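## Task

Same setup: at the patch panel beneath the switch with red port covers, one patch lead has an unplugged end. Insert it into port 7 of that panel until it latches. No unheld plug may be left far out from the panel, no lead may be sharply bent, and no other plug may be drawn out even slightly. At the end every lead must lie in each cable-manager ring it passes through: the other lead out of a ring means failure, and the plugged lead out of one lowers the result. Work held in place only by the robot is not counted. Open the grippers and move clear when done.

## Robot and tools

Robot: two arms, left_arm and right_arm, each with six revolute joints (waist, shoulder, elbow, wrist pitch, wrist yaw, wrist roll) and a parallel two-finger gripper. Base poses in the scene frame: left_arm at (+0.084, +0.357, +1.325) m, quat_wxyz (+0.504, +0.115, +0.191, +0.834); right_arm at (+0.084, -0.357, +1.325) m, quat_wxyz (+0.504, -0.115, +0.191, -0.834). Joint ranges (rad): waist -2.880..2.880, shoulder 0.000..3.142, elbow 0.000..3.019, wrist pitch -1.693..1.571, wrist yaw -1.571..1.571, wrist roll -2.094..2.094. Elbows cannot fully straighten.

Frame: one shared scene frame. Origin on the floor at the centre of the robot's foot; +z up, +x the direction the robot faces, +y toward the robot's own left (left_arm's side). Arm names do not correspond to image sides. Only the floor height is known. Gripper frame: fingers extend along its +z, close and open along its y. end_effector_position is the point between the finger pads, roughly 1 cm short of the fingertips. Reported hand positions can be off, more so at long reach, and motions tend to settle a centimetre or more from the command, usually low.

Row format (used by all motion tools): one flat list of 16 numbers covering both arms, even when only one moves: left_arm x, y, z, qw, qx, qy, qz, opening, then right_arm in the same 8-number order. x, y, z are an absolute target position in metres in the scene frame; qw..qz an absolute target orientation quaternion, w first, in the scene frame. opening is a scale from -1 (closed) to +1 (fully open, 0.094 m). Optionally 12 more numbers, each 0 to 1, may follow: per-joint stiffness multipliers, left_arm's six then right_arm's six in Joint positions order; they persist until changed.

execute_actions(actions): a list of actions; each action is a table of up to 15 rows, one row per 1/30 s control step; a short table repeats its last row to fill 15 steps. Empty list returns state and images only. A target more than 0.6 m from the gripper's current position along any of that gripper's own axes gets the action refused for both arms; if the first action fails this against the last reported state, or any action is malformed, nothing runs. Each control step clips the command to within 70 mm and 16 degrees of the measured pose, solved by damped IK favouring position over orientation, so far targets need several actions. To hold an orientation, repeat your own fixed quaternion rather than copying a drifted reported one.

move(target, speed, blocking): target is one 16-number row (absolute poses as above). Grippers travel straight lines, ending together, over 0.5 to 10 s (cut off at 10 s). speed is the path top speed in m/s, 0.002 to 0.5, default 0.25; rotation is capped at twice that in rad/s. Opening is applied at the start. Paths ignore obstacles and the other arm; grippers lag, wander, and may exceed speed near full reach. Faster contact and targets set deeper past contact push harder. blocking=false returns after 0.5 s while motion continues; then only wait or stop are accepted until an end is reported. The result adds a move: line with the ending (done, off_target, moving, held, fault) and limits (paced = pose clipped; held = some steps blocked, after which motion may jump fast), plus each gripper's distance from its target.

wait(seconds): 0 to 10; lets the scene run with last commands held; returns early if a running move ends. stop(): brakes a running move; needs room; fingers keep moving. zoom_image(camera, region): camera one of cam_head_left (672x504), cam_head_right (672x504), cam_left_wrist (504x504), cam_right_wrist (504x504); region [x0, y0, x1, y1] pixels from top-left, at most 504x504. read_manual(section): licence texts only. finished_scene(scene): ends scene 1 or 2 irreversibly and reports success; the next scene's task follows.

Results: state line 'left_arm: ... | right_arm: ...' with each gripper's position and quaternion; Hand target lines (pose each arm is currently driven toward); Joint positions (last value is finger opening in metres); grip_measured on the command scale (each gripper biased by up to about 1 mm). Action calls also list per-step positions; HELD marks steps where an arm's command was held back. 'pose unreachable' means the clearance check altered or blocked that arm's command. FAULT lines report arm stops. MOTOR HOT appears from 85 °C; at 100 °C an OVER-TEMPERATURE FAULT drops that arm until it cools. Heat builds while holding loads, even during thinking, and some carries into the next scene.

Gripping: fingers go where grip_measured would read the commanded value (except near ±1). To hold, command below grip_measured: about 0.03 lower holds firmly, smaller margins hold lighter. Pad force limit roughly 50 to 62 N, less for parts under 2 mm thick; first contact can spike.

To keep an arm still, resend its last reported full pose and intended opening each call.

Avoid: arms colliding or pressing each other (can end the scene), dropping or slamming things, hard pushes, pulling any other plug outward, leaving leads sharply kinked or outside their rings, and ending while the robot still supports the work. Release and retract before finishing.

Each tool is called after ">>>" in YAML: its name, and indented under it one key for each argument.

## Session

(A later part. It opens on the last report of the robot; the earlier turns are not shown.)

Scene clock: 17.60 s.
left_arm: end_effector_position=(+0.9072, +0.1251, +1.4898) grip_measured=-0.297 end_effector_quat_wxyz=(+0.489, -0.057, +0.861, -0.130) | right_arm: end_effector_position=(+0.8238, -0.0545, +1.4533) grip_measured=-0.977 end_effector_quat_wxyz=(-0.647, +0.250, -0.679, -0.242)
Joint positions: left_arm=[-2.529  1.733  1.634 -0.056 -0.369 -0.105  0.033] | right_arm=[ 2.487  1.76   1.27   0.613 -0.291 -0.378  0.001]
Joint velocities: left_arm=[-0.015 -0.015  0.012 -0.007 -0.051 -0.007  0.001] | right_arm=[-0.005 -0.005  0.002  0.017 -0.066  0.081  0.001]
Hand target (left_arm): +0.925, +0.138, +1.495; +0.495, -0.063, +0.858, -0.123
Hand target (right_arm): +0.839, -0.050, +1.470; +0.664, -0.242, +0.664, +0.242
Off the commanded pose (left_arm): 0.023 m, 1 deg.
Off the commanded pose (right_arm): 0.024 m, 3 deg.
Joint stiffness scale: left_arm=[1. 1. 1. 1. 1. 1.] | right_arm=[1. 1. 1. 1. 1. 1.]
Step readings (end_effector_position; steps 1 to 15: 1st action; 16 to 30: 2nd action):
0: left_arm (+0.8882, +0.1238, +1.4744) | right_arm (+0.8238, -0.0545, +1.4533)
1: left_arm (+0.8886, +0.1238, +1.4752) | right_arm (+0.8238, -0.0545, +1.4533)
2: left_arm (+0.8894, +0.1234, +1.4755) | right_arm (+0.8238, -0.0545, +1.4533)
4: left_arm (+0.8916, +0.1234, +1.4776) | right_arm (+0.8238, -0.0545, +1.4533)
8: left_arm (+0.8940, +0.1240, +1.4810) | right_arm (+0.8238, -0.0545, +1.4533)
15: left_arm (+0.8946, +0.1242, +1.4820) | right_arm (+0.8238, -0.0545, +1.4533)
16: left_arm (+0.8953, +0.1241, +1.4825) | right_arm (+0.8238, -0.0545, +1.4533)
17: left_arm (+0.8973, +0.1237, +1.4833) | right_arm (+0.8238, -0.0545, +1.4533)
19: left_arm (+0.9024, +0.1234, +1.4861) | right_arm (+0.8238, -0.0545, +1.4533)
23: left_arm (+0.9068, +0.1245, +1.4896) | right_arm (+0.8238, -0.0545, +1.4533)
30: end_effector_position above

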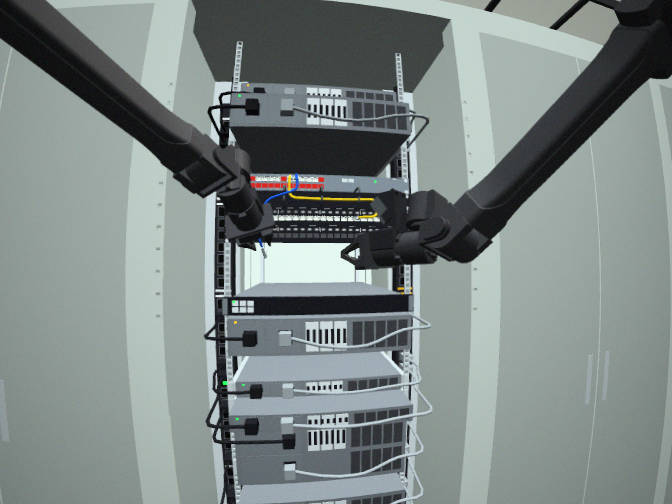

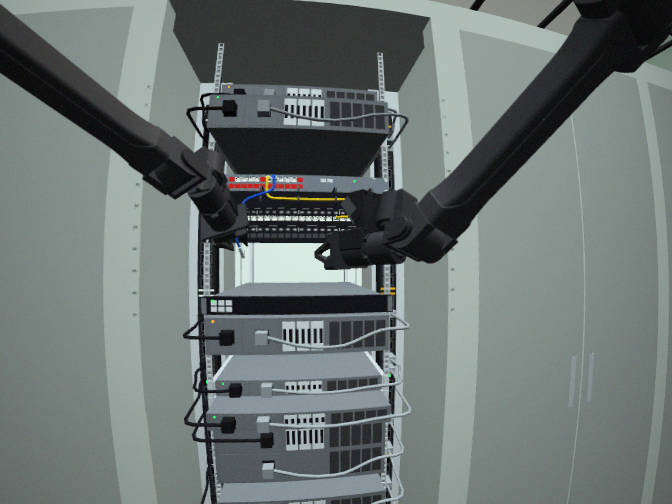

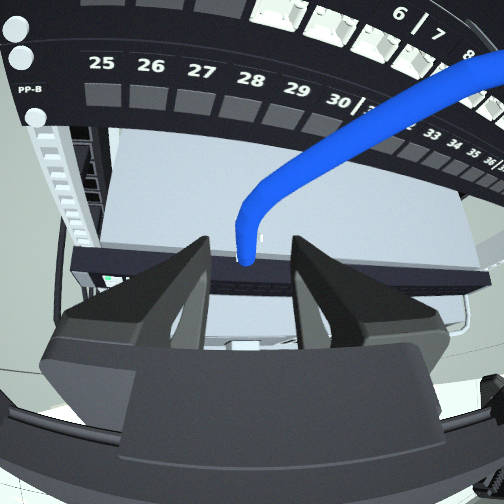

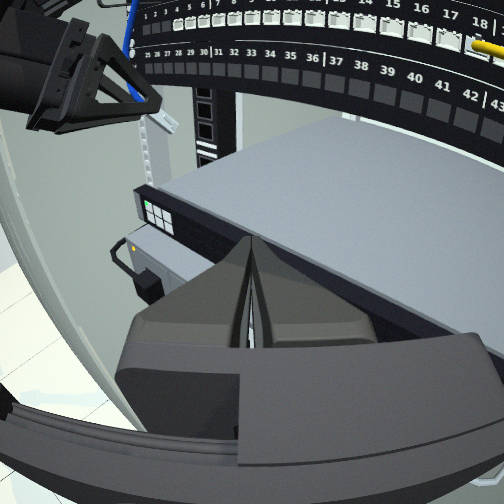

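>>> execute_actions:
  actions:
    - [[0.931,0.137,1.490,0.495,-0.0626,0.8597,-0.123,-0.5,0.84,-0.05,1.47,0.664,-0.242,0.664,0.242,-1]]
    - [[0.936,0.137,1.486,0.495,-0.0626,0.8597,-0.123,-0.5,0.84,-0.05,1.47,0.664,-0.242,0.664,0.242,-1]]

>>> zoom_image:
  camera: "cam_right_wrist"
  region: [90,50,200,160]

>>> zoom_image:
  camera: "cam_left_wrist"
  region: [200,190,300,290]

Scene clock: 18.80 s.
left_arm: end_effector_position=(+0.9120, +0.1236, +1.4813) grip_measured=-0.498 end_effector_quat_wxyz=(+0.486, -0.055, +0.862, -0.131) | right_arm: end_effector_position=(+0.8238, -0.0545, +1.4533) grip_measured=-0.977 end_effector_quat_wxyz=(-0.647, +0.250, -0.679, -0.242)
Joint positions: left_arm=[-2.523  1.753  1.648 -0.056 -0.36  -0.104  0.024] | right_arm=[ 2.487  1.76   1.27   0.613 -0.291 -0.378  0.001]
Joint velocities: left_arm=[-0.015  0.005 -0.007  0.002 -0.007 -0.022 -0.001] | right_arm=[ 0.005  0.015 -0.007  0.002 -0.051  0.022  0.   ]
Hand target (left_arm): +0.934, +0.138, +1.486; +0.494, -0.062, +0.858, -0.123
Hand target (right_arm): +0.839, -0.050, +1.470; +0.664, -0.242, +0.664, +0.242
Off the commanded pose (left_arm): 0.028 m, 2 deg.
Off the commanded pose (right_arm): 0.024 m, 3 deg.
Joint stiffness scale: left_arm=[1. 1. 1. 1. 1. 1.] | right_arm=[1. 1. 1. 1. 1. 1.]
Step readings (end_effector_position; steps 1 to 15: 1st action; 16 to 30: 2nd action):
0: left_arm (+0.9072, +0.1251, +1.4897) | right_arm (+0.8238, -0.0545, +1.4533)
1: left_arm (+0.9074, +0.1247, +1.4892) | right_arm (+0.8238, -0.0545, +1.4533)
2: left_arm (+0.9083, +0.1243, +1.4894) | right_arm (+0.8238, -0.0545, +1.4533)
4: left_arm (+0.9102, +0.1243, +1.4886) | right_arm (+0.8238, -0.0545, +1.4533)
8: left_arm (+0.9116, +0.1247, +1.4844) | right_arm (+0.8238, -0.0545, +1.4533)
15: left_arm (+0.9116, +0.1241, +1.4814) | right_arm (+0.8238, -0.0545, +1.4533)
16: left_arm (+0.9120, +0.1240, +1.4817) | right_arm (+0.8238, -0.0545, +1.4533)
17: left_arm (+0.9120, +0.1236, +1.4813) | right_arm (+0.8238, -0.0545, +1.4533)
19: left_arm (+0.9120, +0.1236, +1.4813) | right_arm (+0.8238, -0.0545, +1.4533)
23: left_arm (+0.9120, +0.1236, +1.4813) | right_arm (+0.8238, -0.0545, +1.4533)
30: end_effector_position above

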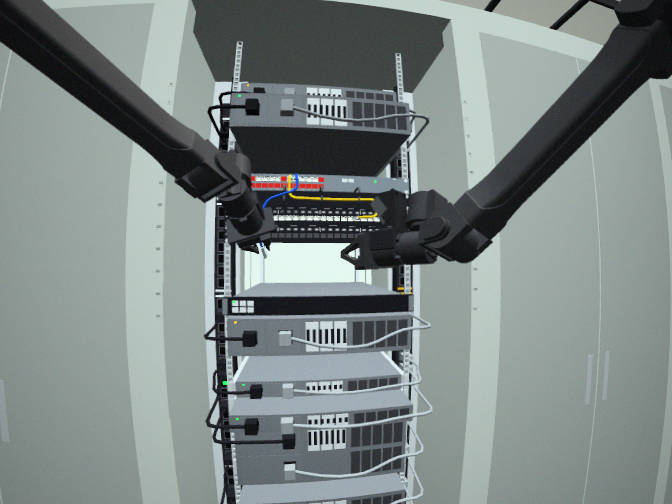

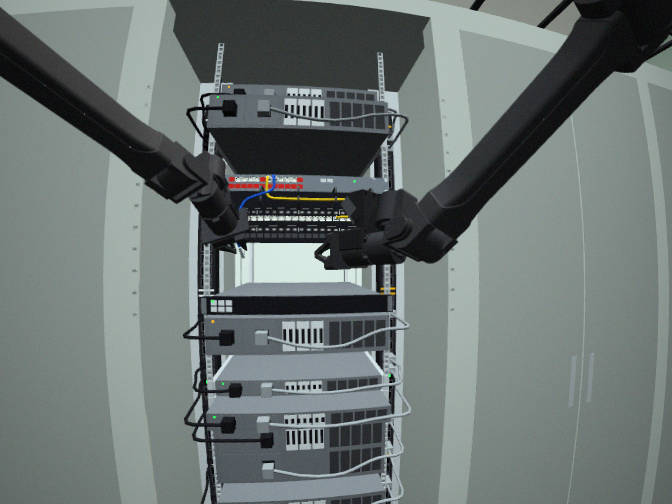

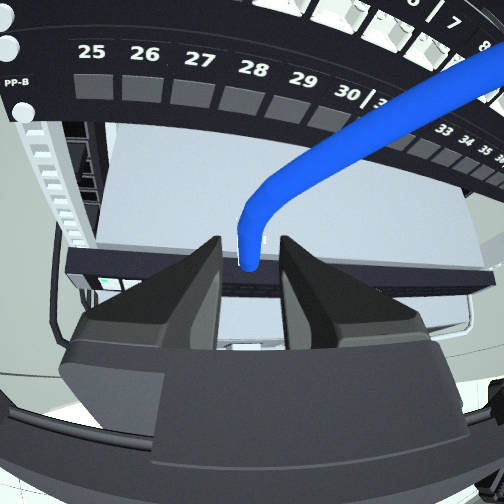

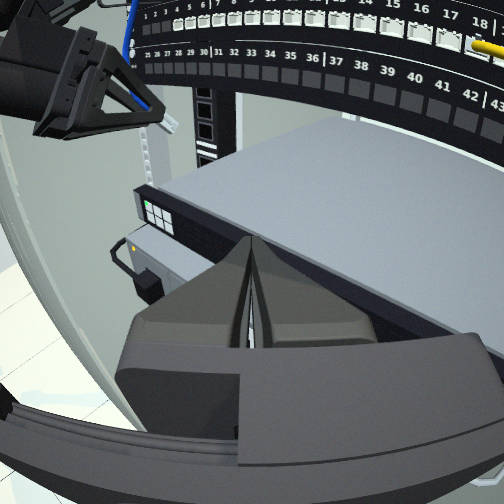

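Region (90, 50, 200, 160) of cam_right_wrist's 504x504 image, scaled by 4.582, with more detail than that image has.

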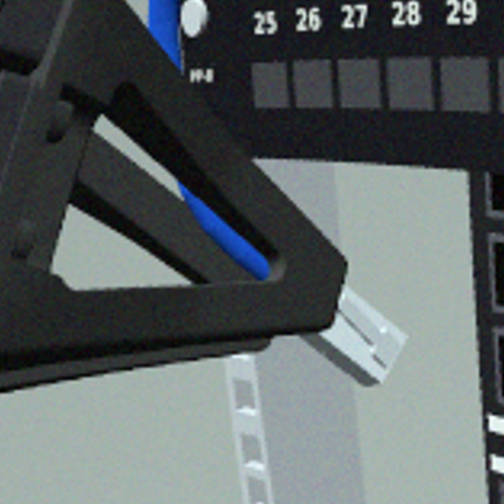

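Region (200, 190, 300, 290) of cam_left_wrist's 504x504 image, scaled by 5.040, with more detail than that image has.

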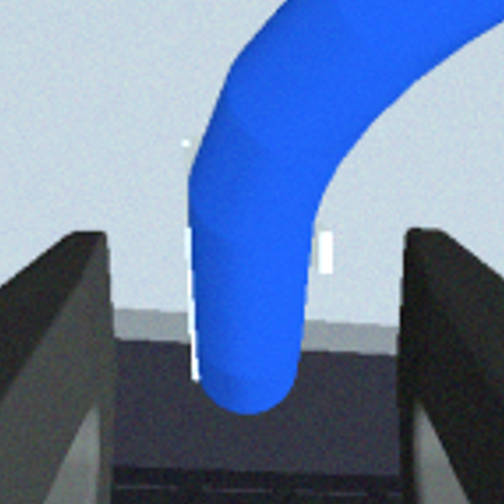

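>>> execute_actions:
  actions:
    - [[0.929,0.137,1.488,0.495,-0.0626,0.8597,-0.123,-0.78,0.84,-0.05,1.47,0.664,-0.242,0.664,0.242,-1]]

>>> zoom_image:
  camera: "cam_right_wrist"
  region: [120,80,200,160]

>>> zoom_image:
  camera: "cam_left_wrist"
  region: [200,190,300,290]

Scene clock: 19.50 s.
left_arm: end_effector_position=(+0.9120, +0.1237, +1.4813) grip_measured=-0.778 end_effector_quat_wxyz=(+0.486, -0.056, +0.862, -0.130) | right_arm: end_effector_position=(+0.8238, -0.0545, +1.4533) grip_measured=-0.977 end_effector_quat_wxyz=(-0.647, +0.250, -0.679, -0.242)
Joint positions: left_arm=[-2.523  1.753  1.648 -0.056 -0.361 -0.104  0.01 ] | right_arm=[ 2.487  1.76   1.27   0.613 -0.291 -0.378  0.001]
Joint velocities: left_arm=[-0.005  0.015 -0.007 -0.002 -0.022  0.037  0.   ] | right_arm=[-0.015  0.005 -0.012 -0.002 -0.037 -0.022  0.001]
Hand target (left_arm): +0.928, +0.138, +1.488; +0.494, -0.063, +0.858, -0.123
Hand target (right_arm): +0.839, -0.050, +1.470; +0.664, -0.242, +0.664, +0.242
Off the commanded pose (left_arm): 0.023 m, 2 deg.
Off the commanded pose (right_arm): 0.024 m, 3 deg.
Joint stiffness scale: left_arm=[1. 1. 1. 1. 1. 1.] | right_arm=[1. 1. 1. 1. 1. 1.]
Step readings (end_effector_position):
0: left_arm (+0.9120, +0.1236, +1.4813) | right_arm (+0.8238, -0.0545, +1.4533)
1: left_arm (+0.9120, +0.1236, +1.4813) | right_arm (+0.8238, -0.0545, +1.4533)
2: left_arm (+0.9120, +0.1237, +1.4813) | right_arm (+0.8238, -0.0545, +1.4533)
4: left_arm (+0.9120, +0.1237, +1.4813) | right_arm (+0.8238, -0.0545, +1.4533)
8: left_arm (+0.9120, +0.1237, +1.4813) | right_arm (+0.8238, -0.0545, +1.4533)
15: end_effector_position above

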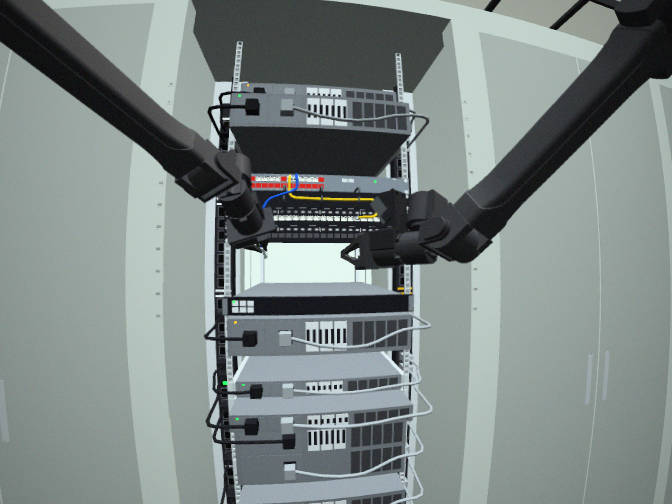

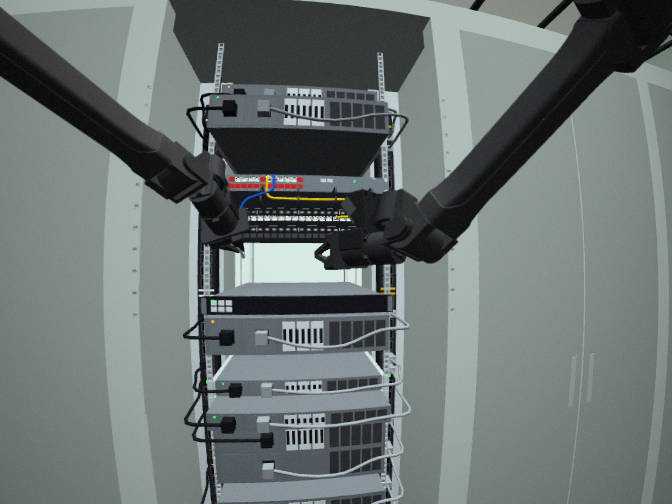

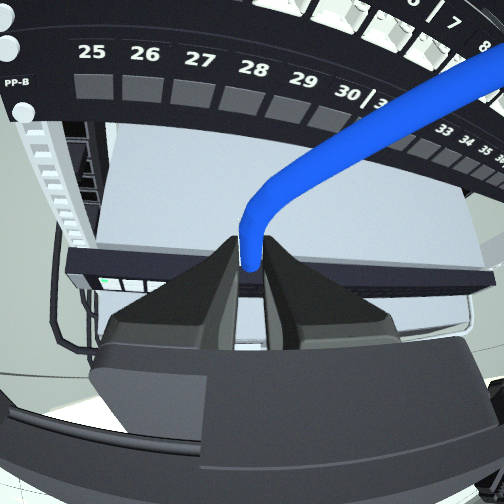

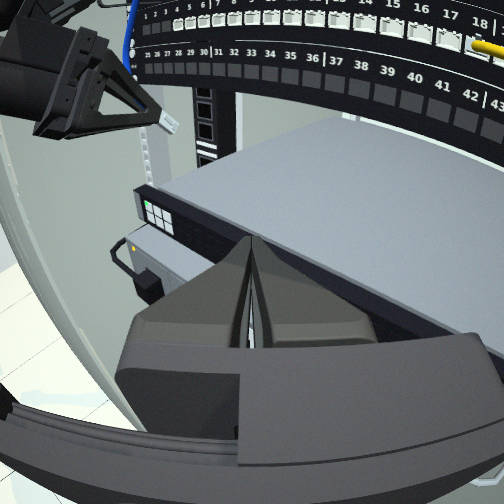

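Region (120, 80, 200, 160) of cam_right_wrist's 504x504 image, scaled by 6.300, with more detail than that image has.

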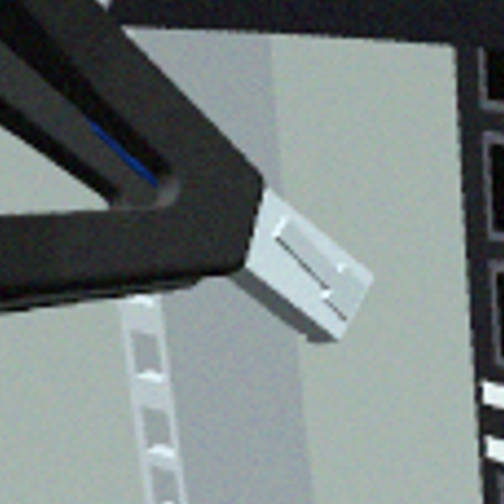

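Region (200, 190, 300, 290) of cam_left_wrist's 504x504 image, scaled by 5.040, with more detail than that image has.

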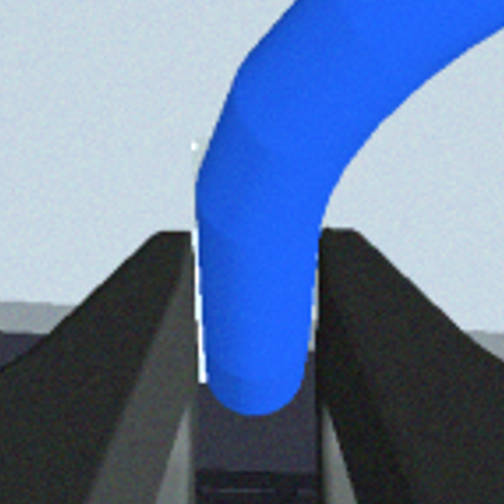

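>>> execute_actions:
  actions:
    - [[0.925,0.137,1.488,0.495,-0.0626,0.8597,-0.123,-0.92,0.84,-0.05,1.47,0.664,-0.242,0.664,0.242,-1]]

>>> move:
  target: [0.88,0.12,1.51,0.60,-0.1,0.78,-0.12,-0.92,0.84,-0.05,1.47,0.664,-0.242,0.664,0.242,-1]
  speed: 0.15

>>> move:
  target: [0.89,0.08,1.565,0.561,-0.561,0.43,-0.43,-0.92,0.85,-0.06,1.52,0.664,-0.242,0.664,0.242,-1]
  speed: 0.25

Scene clock: 20.33 s.
left_arm: end_effector_position=(+0.9120, +0.1239, +1.4813) grip_measured=-0.880 end_effector_quat_wxyz=(+0.486, -0.056, +0.862, -0.130) | right_arm: end_effector_position=(+0.8238, -0.0545, +1.4533) grip_measured=-0.977 end_effector_quat_wxyz=(-0.647, +0.250, -0.679, -0.242)
Joint positions: left_arm=[-2.523  1.753  1.648 -0.056 -0.362 -0.104  0.006] | right_arm=[ 2.487  1.76   1.27   0.613 -0.291 -0.378  0.001]
Joint velocities: left_arm=[-0.015  0.005  0.012 -0.002 -0.037 -0.066 -0.   ] | right_arm=[ 0.005 -0.005  0.002  0.012 -0.007  0.022 -0.   ]
Hand target (left_arm): +0.924, +0.137, +1.488; +0.494, -0.063, +0.858, -0.123
Hand target (right_arm): +0.839, -0.050, +1.470; +0.664, -0.242, +0.664, +0.242
Off the commanded pose (left_arm): 0.020 m, 2 deg.
Off the commanded pose (right_arm): 0.024 m, 3 deg.
Joint stiffness scale: left_arm=[1. 1. 1. 1. 1. 1.] | right_arm=[1. 1. 1. 1. 1. 1.]
Step readings (end_effector_position):
0: left_arm (+0.9120, +0.1237, +1.4813) | right_arm (+0.8238, -0.0545, +1.4533)
1: left_arm (+0.9120, +0.1238, +1.4813) | right_arm (+0.8238, -0.0545, +1.4533)
2: left_arm (+0.9120, +0.1239, +1.4813) | right_arm (+0.8238, -0.0545, +1.4533)
4: left_arm (+0.9120, +0.1239, +1.4813) | right_arm (+0.8238, -0.0545, +1.4533)
8: left_arm (+0.9120, +0.1239, +1.4813) | right_arm (+0.8238, -0.0545, +1.4533)
15: end_effector_position above

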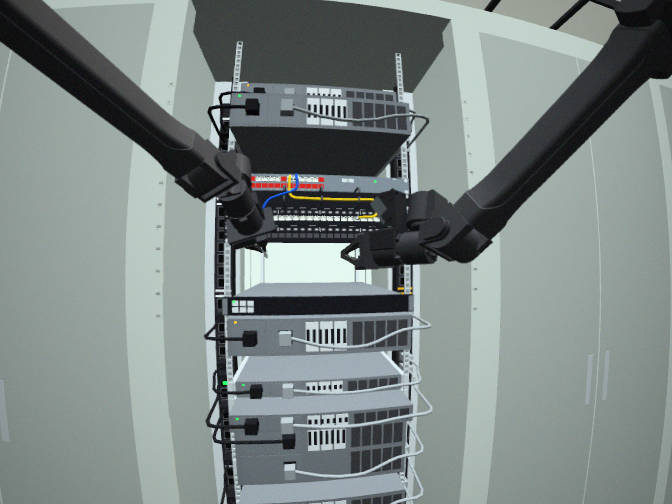

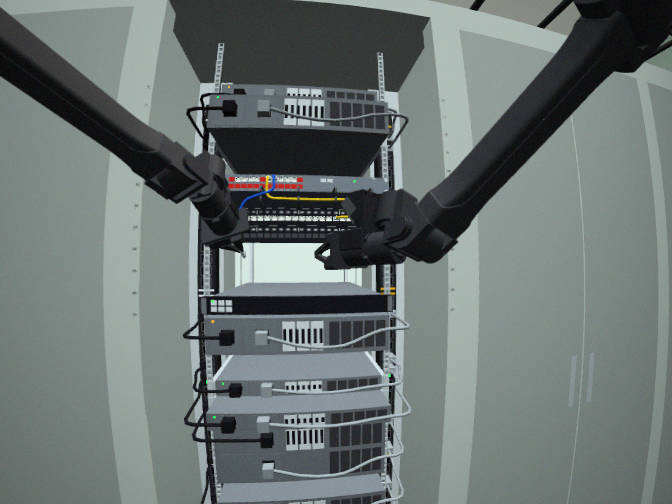

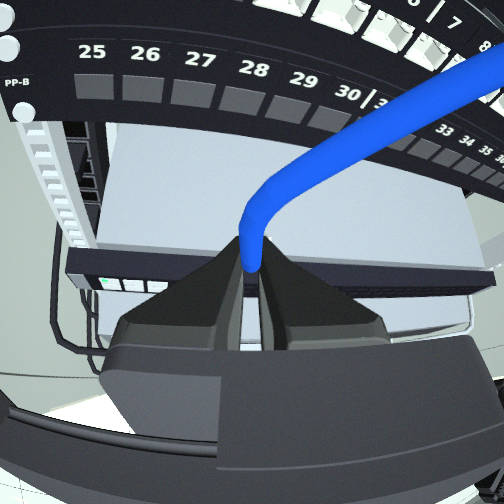

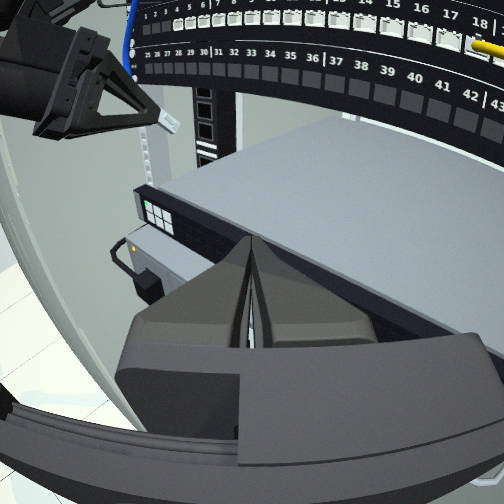

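Scene clock: 21.70 s.
left_arm: end_effector_position=(+0.8819, +0.1242, +1.4844) grip_measured=-0.880 end_effector_quat_wxyz=(+0.584, -0.099, +0.798, -0.112) | right_arm: end_effector_position=(+0.8238, -0.0545, +1.4533) grip_measured=-0.977 end_effector_quat_wxyz=(-0.647, +0.250, -0.679, -0.242)
Joint positions: left_arm=[-2.561  1.729  1.429  0.402 -0.463 -0.037  0.006] | right_arm=[ 2.487  1.76   1.27   0.613 -0.291 -0.378  0.001]
Joint velocities: left_arm=[-0.005 -0.015 -0.007  0.002  0.007 -0.022  0.   ] | right_arm=[-0.005 -0.005 -0.007 -0.012  0.007  0.022  0.   ]
Hand target (left_arm): +0.880, +0.120, +1.510; +0.601, -0.102, +0.783, -0.121
Hand target (right_arm): +0.839, -0.050, +1.470; +0.664, -0.242, +0.664, +0.242
Off the commanded pose (left_arm): 0.026 m, 3 deg.
Off the commanded pose (right_arm): 0.024 m, 3 deg.
Joint stiffness scale: left_arm=[1. 1. 1. 1. 1. 1.] | right_arm=[1. 1. 1. 1. 1. 1.]
move: off_target (left_arm, right_arm)

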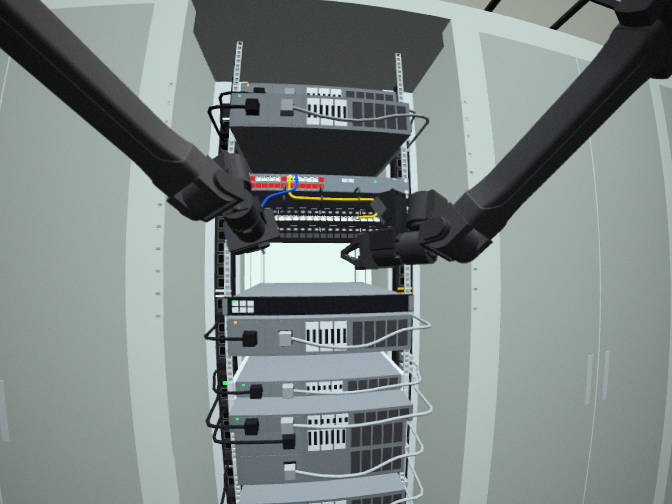

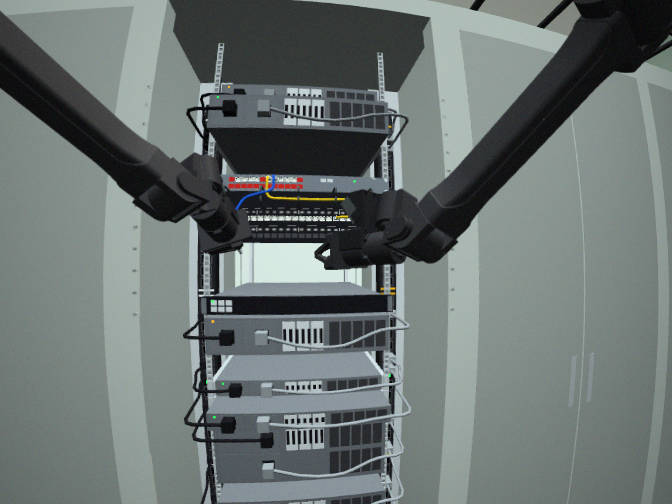

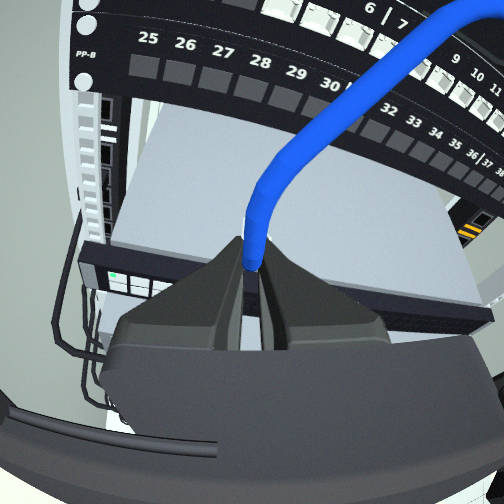

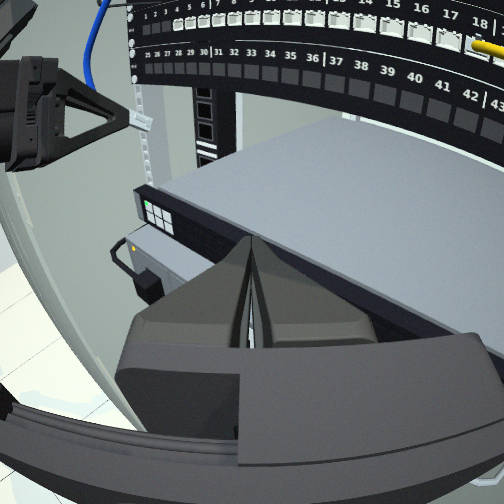

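Scene clock: 24.93 s.
left_arm: end_effector_position=(+0.8859, +0.0915, +1.5391) grip_measured=-0.880 end_effector_quat_wxyz=(-0.559, +0.558, -0.461, +0.404) | right_arm: end_effector_position=(+0.8369, -0.0636, +1.4918) grip_measured=-0.977 end_effector_quat_wxyz=(-0.649, +0.248, -0.677, -0.241)
Joint positions: left_arm=[-2.681  1.905  1.579  0.89  -0.78  -0.982  0.006] | right_arm=[ 2.489  1.708  1.315  0.524 -0.287 -0.378  0.001]
Joint velocities: left_arm=[ 0.005 -0.015 -0.002 -0.002 -0.037 -0.007  0.   ] | right_arm=[-0.015 -0.005  0.017 -0.002 -0.081 -0.022 -0.001]
Hand target (left_arm): +0.889, +0.081, +1.564; +0.558, -0.563, +0.431, -0.431
Hand target (right_arm): +0.849, -0.060, +1.520; +0.665, -0.242, +0.664, +0.242
Off the commanded pose (left_arm): 0.029 m, 5 deg.
Off the commanded pose (right_arm): 0.031 m, 2 deg.
Joint stiffness scale: left_arm=[1. 1. 1. 1. 1. 1.] | right_arm=[1. 1. 1. 1. 1. 1.]
move: off_target (left_arm, right_arm)

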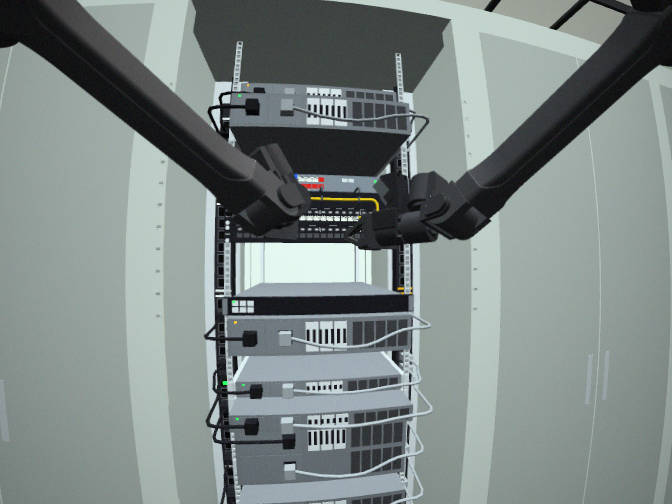

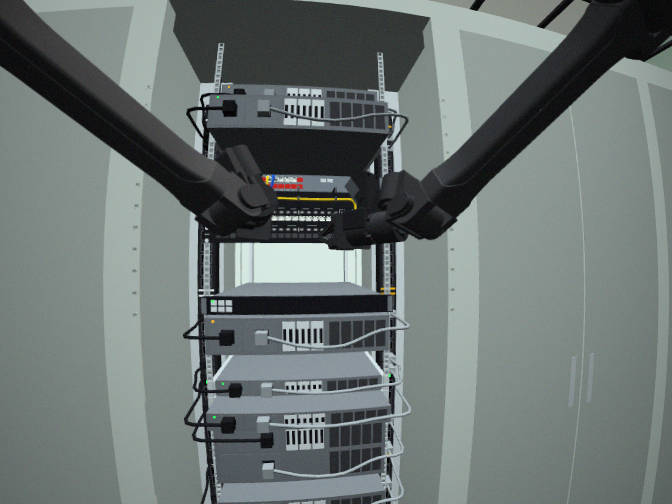

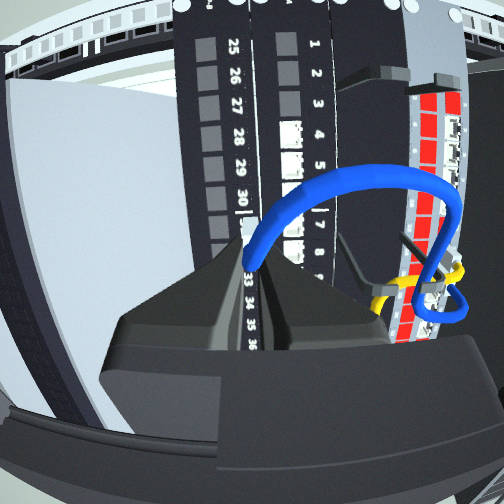

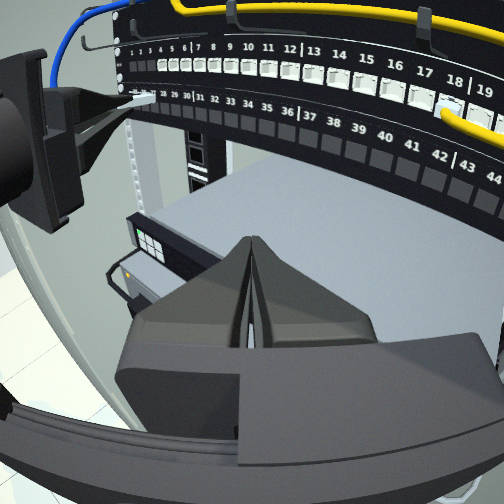

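>>> zoom_image:
  camera: "cam_left_wrist"
  region: [200,110,360,270]

>>> zoom_image:
  camera: "cam_right_wrist"
  region: [100,50,220,130]

Region (200, 110, 360, 270) of cam_left_wrist's 504x504 image, scaled by 3.150, with more detail than that image has.

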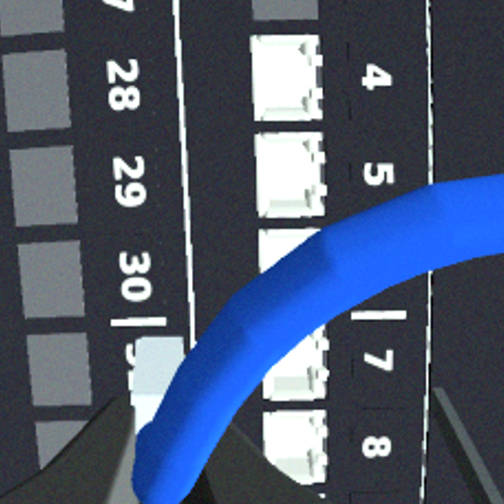

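Region (100, 50, 220, 130) of cam_right_wrist's 504x504 image, scaled by 4.200, with more detail than that image has.

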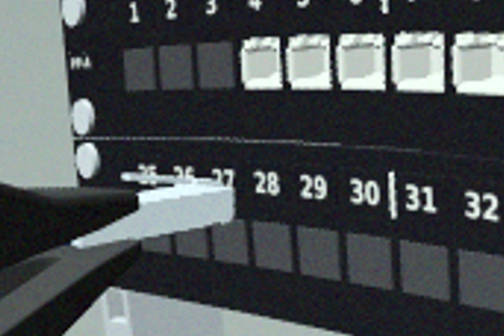

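>>> move:
  target: [0.925,0.070,1.578,0.575,-0.554,0.4115,-0.44,-0.92,0.85,-0.06,1.52,0.664,-0.242,0.664,0.242,-1]
  speed: 0.08

>>> zoom_image:
  camera: "cam_left_wrist"
  region: [210,140,330,260]

>>> zoom_image:
  camera: "cam_right_wrist"
  region: [130,30,230,100]

Scene clock: 27.43 s.
left_arm: end_effector_position=(+0.9182, +0.0755, +1.5558) grip_measured=-0.880 end_effector_quat_wxyz=(-0.569, +0.556, -0.432, +0.426) | right_arm: end_effector_position=(+0.8370, -0.0637, +1.4918) grip_measured=-0.977 end_effector_quat_wxyz=(-0.649, +0.248, -0.677, -0.240)
Joint positions: left_arm=[-2.681  1.997  1.749  0.89  -0.761 -0.973  0.006] | right_arm=[ 2.489  1.708  1.315  0.524 -0.287 -0.378  0.001]
Joint velocities: left_arm=[-0.015  0.015 -0.012  0.007  0.022 -0.037  0.   ] | right_arm=[ 0.005 -0.015 -0.022  0.017  0.022 -0.051 -0.   ]
Hand target (left_arm): +0.924, +0.071, +1.578; +0.574, -0.554, +0.412, -0.440
Hand target (right_arm): +0.849, -0.061, +1.520; +0.664, -0.242, +0.664, +0.242
Off the commanded pose (left_arm): 0.024 m, 3 deg.
Off the commanded pose (right_arm): 0.031 m, 2 deg.
Joint stiffness scale: left_arm=[1. 1. 1. 1. 1. 1.] | right_arm=[1. 1. 1. 1. 1. 1.]
move: off_target (left_arm, right_arm)

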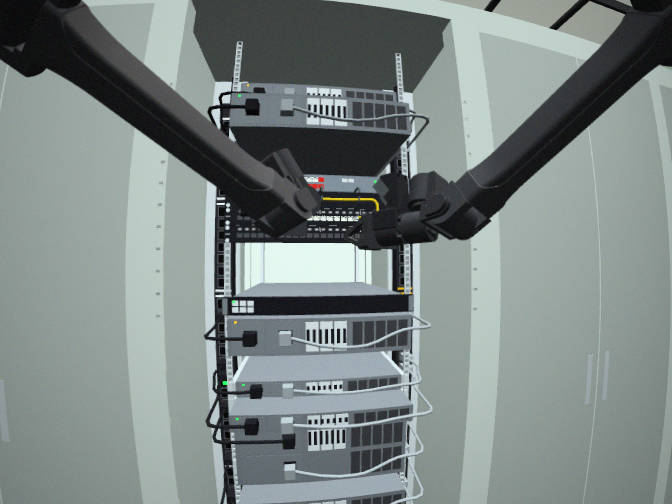

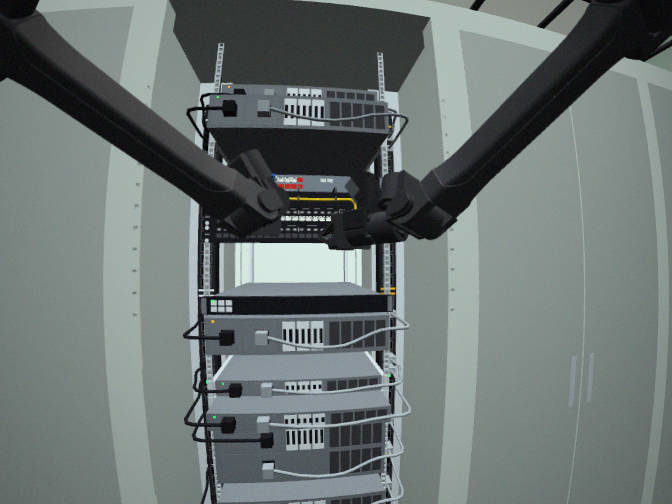

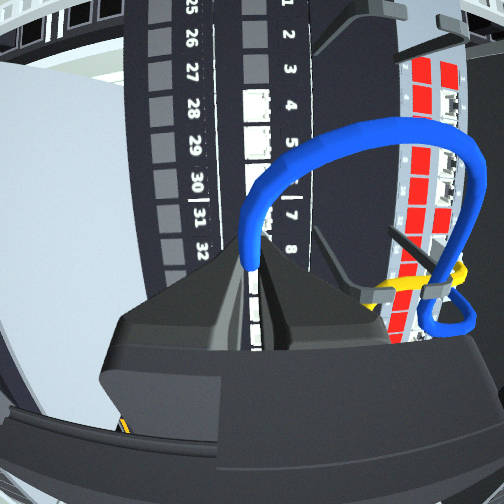

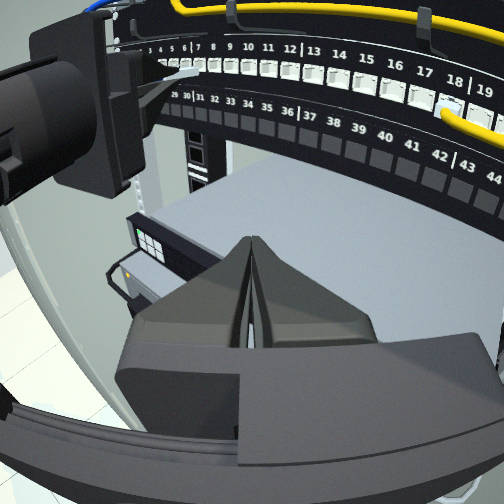

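Region (210, 140, 330, 260) of cam_left_wrist's 504x504 image, scaled by 4.200, with more detail than that image has.

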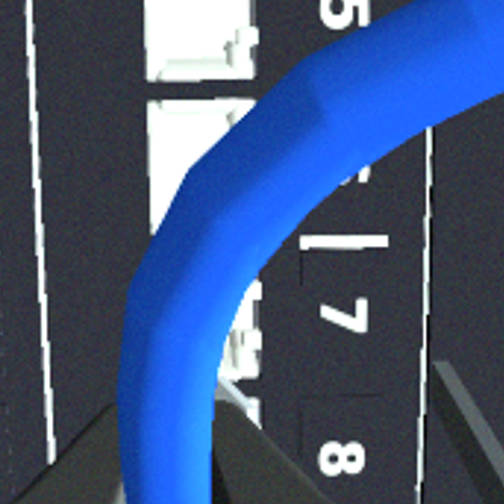

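Region (130, 30, 230, 100) of cam_right_wrist's 504x504 image, scaled by 5.040, with more detail than that image has; it fills the top 353 rows of this view, and the rest is white.

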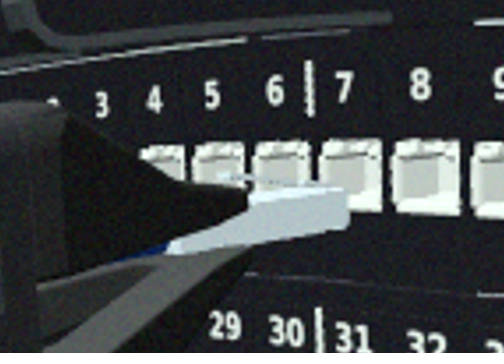

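>>> execute_actions:
  actions:
    - [[0.925,0.082,1.580,0.575,-0.554,0.4115,-0.44,-0.92,0.85,-0.06,1.52,0.664,-0.242,0.664,0.242,-1]]
    - [[0.928,0.089,1.581,0.575,-0.554,0.4115,-0.44,-0.92,0.85,-0.06,1.52,0.664,-0.242,0.664,0.242,-1]]

Scene clock: 28.87 s.
left_arm: end_effector_position=(+0.9188, +0.0728, +1.5566) grip_measured=-0.880 end_effector_quat_wxyz=(-0.569, +0.550, -0.434, +0.432) | right_arm: end_effector_position=(+0.8370, -0.0637, +1.4918) grip_measured=-0.977 end_effector_quat_wxyz=(-0.649, +0.248, -0.677, -0.240)
Joint positions: left_arm=[-2.681  1.998  1.749  0.89  -0.744 -0.974  0.006] | right_arm=[ 2.489  1.708  1.315  0.524 -0.287 -0.378  0.001]
Joint velocities: left_arm=[-0.015  0.005  0.012  0.017 -0.022 -0.022 -0.001] | right_arm=[-0.015  0.005 -0.012  0.002 -0.037 -0.051 -0.   ]
Hand target (left_arm): +0.927, +0.089, +1.581; +0.575, -0.554, +0.411, -0.440
Hand target (right_arm): +0.849, -0.061, +1.520; +0.664, -0.242, +0.664, +0.242
Off the commanded pose (left_arm): 0.031 m, 3 deg.
Off the commanded pose (right_arm): 0.031 m, 2 deg.
Joint stiffness scale: left_arm=[1. 1. 1. 1. 1. 1.] | right_arm=[1. 1. 1. 1. 1. 1.]
Step readings (end_effector_position; steps 1 to 15: 1st action; 16 to 30: 2nd action):
0: left_arm (+0.9182, +0.0751, +1.5550) | right_arm (+0.8370, -0.0637, +1.4918)
1: left_arm (+0.9183, +0.0745, +1.5554) | right_arm (+0.8370, -0.0637, +1.4918)
2: left_arm (+0.9185, +0.0741, +1.5557) | right_arm (+0.8370, -0.0637, +1.4918)
4: left_arm (+0.9185, +0.0738, +1.5558) | right_arm (+0.8370, -0.0637, +1.4918)
8: left_arm (+0.9185, +0.0738, +1.5558) | right_arm (+0.8370, -0.0637, +1.4918)
15: left_arm (+0.9185, +0.0738, +1.5558) | right_arm (+0.8370, -0.0637, +1.4918)
16: left_arm (+0.9186, +0.0733, +1.5562) | right_arm (+0.8370, -0.0637, +1.4918)
17: left_arm (+0.9187, +0.0730, +1.5564) | right_arm (+0.8370, -0.0637, +1.4918)
19: left_arm (+0.9188, +0.0728, +1.5565) | right_arm (+0.8370, -0.0637, +1.4918)
23: left_arm (+0.9188, +0.0728, +1.5566) | right_arm (+0.8370, -0.0637, +1.4918)
30: end_effector_position above

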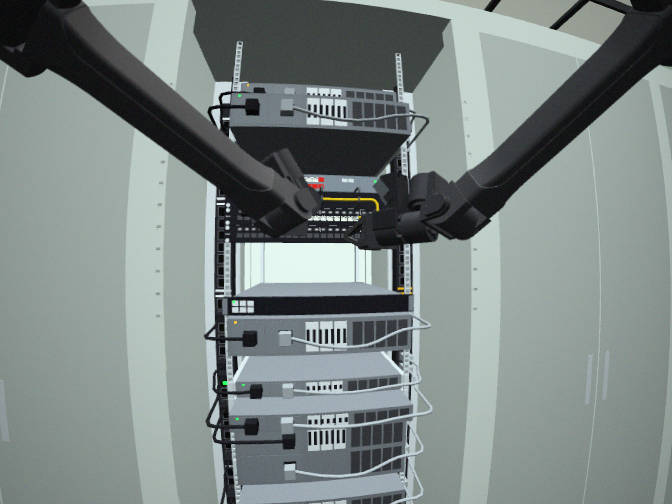

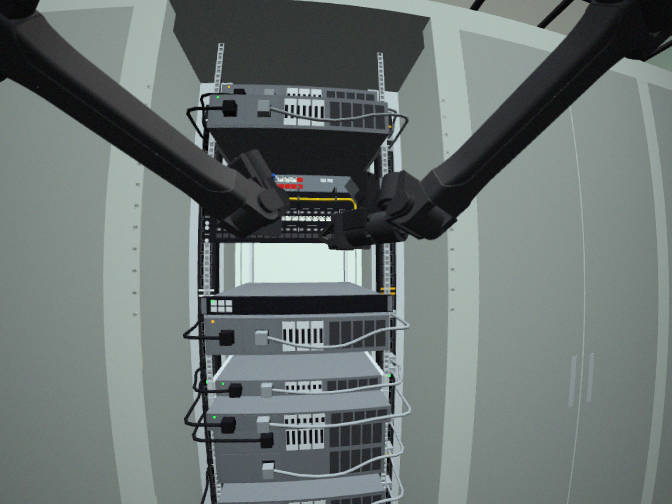

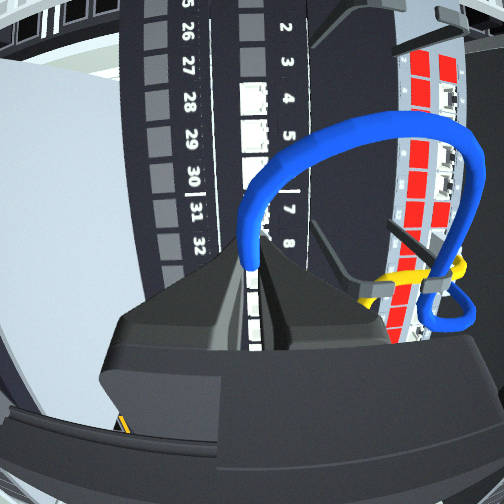

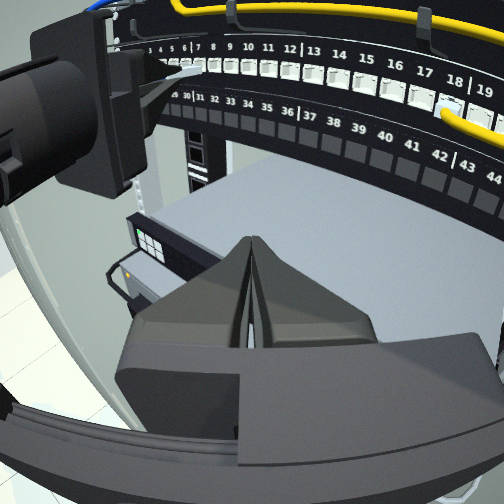

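Waist about to break loose; advance x, which loads it further.

>>> execute_actions:
  actions:
    - [[0.932,0.092,1.581,0.575,-0.554,0.4115,-0.44,-0.92,0.85,-0.06,1.52,0.664,-0.242,0.664,0.242,-1]]
    - [[0.936,0.093,1.581,0.575,-0.554,0.4115,-0.44,-0.92,0.85,-0.06,1.52,0.664,-0.242,0.664,0.242,-1]]

>>> zoom_image:
  camera: "cam_right_wrist"
  region: [160,45,220,87]

>>> zoom_image:
  camera: "cam_left_wrist"
  region: [220,150,310,240]

Scene clock: 30.00 s.
left_arm: end_effector_position=(+0.9192, +0.0719, +1.5572) grip_measured=-0.880 end_effector_quat_wxyz=(-0.567, +0.549, -0.432, +0.436) | right_arm: end_effector_position=(+0.8370, -0.0637, +1.4918) grip_measured=-0.977 end_effector_quat_wxyz=(-0.649, +0.248, -0.677, -0.240)
Joint positions: left_arm=[-2.681  1.998  1.749  0.89  -0.737 -0.982  0.006] | right_arm=[ 2.489  1.708  1.315  0.524 -0.287 -0.378  0.001]
Joint velocities: left_arm=[ 0.005 -0.015  0.002 -0.017  0.022  0.007  0.001] | right_arm=[ 0.015 -0.015 -0.012 -0.002 -0.007 -0.095  0.   ]
Hand target (left_arm): +0.933, +0.094, +1.581; +0.575, -0.554, +0.411, -0.440
Hand target (right_arm): +0.849, -0.061, +1.520; +0.664, -0.242, +0.664, +0.242
Off the commanded pose (left_arm): 0.036 m, 3 deg.
Off the commanded pose (right_arm): 0.031 m, 2 deg.
Joint stiffness scale: left_arm=[1. 1. 1. 1. 1. 1.] | right_arm=[1. 1. 1. 1. 1. 1.]
Step readings (end_effector_position; steps 1 to 15: 1st action; 16 to 30: 2nd action):
0: left_arm (+0.9188, +0.0728, +1.5566) | right_arm (+0.8370, -0.0637, +1.4918)
1: left_arm (+0.9189, +0.0725, +1.5567) | right_arm (+0.8370, -0.0637, +1.4918)
2: left_arm (+0.9189, +0.0723, +1.5569) | right_arm (+0.8370, -0.0637, +1.4918)
4: left_arm (+0.9189, +0.0721, +1.5570) | right_arm (+0.8370, -0.0637, +1.4918)
8: left_arm (+0.9189, +0.0721, +1.5570) | right_arm (+0.8370, -0.0637, +1.4918)
15: left_arm (+0.9189, +0.0721, +1.5570) | right_arm (+0.8370, -0.0637, +1.4918)
16: left_arm (+0.9190, +0.0720, +1.5571) | right_arm (+0.8370, -0.0637, +1.4918)
17: left_arm (+0.9190, +0.0718, +1.5572) | right_arm (+0.8370, -0.0637, +1.4918)
19: left_arm (+0.9190, +0.0717, +1.5573) | right_arm (+0.8370, -0.0637, +1.4918)
23: left_arm (+0.9190, +0.0717, +1.5573) | right_arm (+0.8370, -0.0637, +1.4918)
30: end_effector_position above

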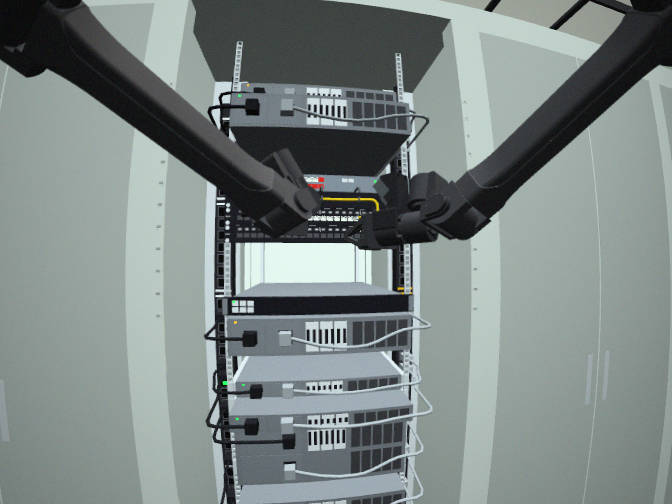

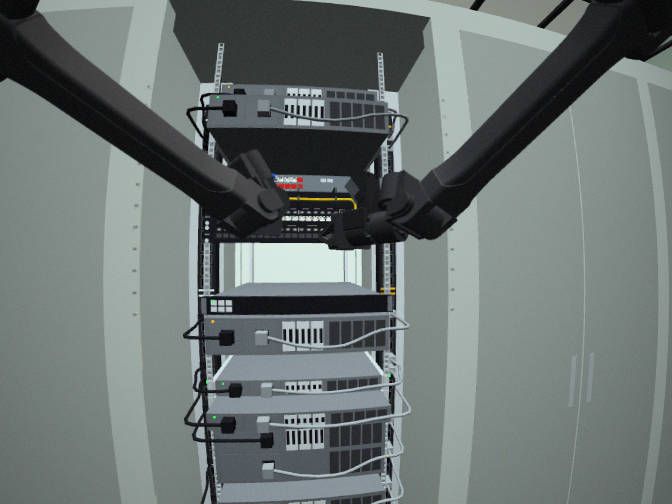

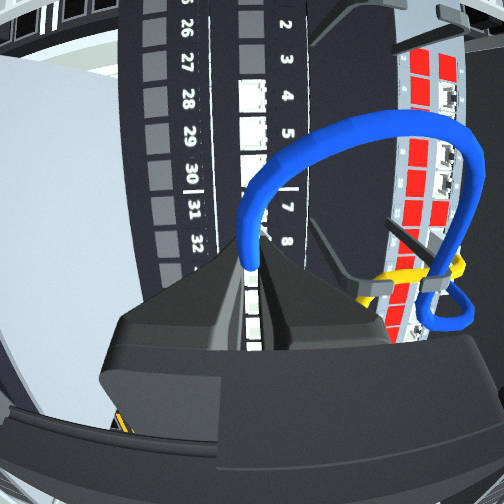

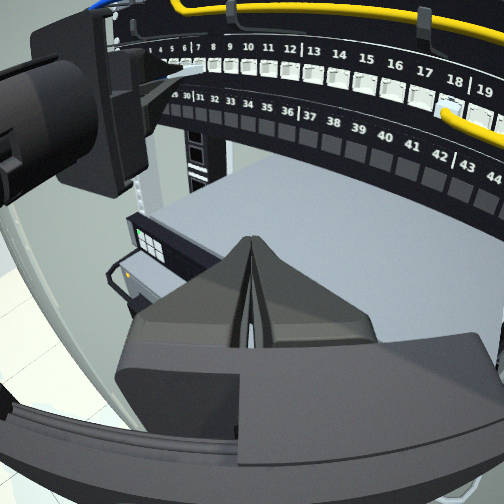

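Region (160, 45, 220, 87) of cam_right_wrist's 504x504 image, scaled by 8.400, with more detail than that image has; it fills the top 353 rows of this view, and the rest is white.

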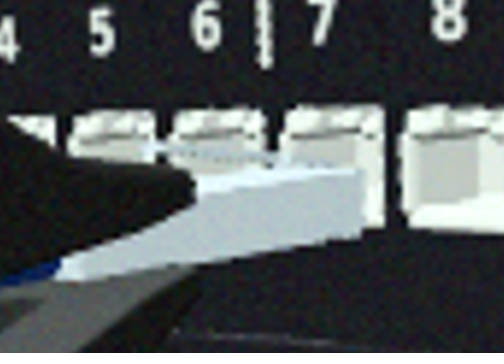

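Region (220, 150, 310, 240) of cam_left_wrist's 504x504 image, scaled by 5.600, with more detail than that image has.

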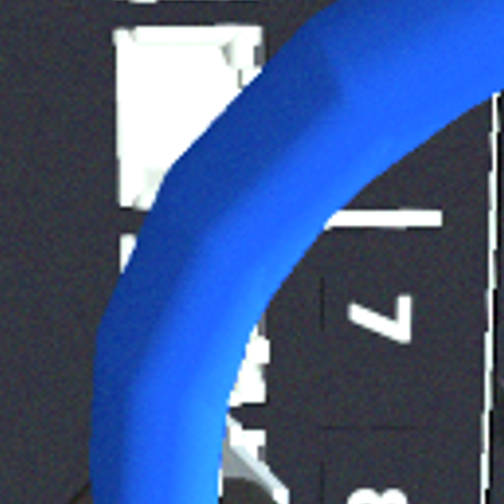

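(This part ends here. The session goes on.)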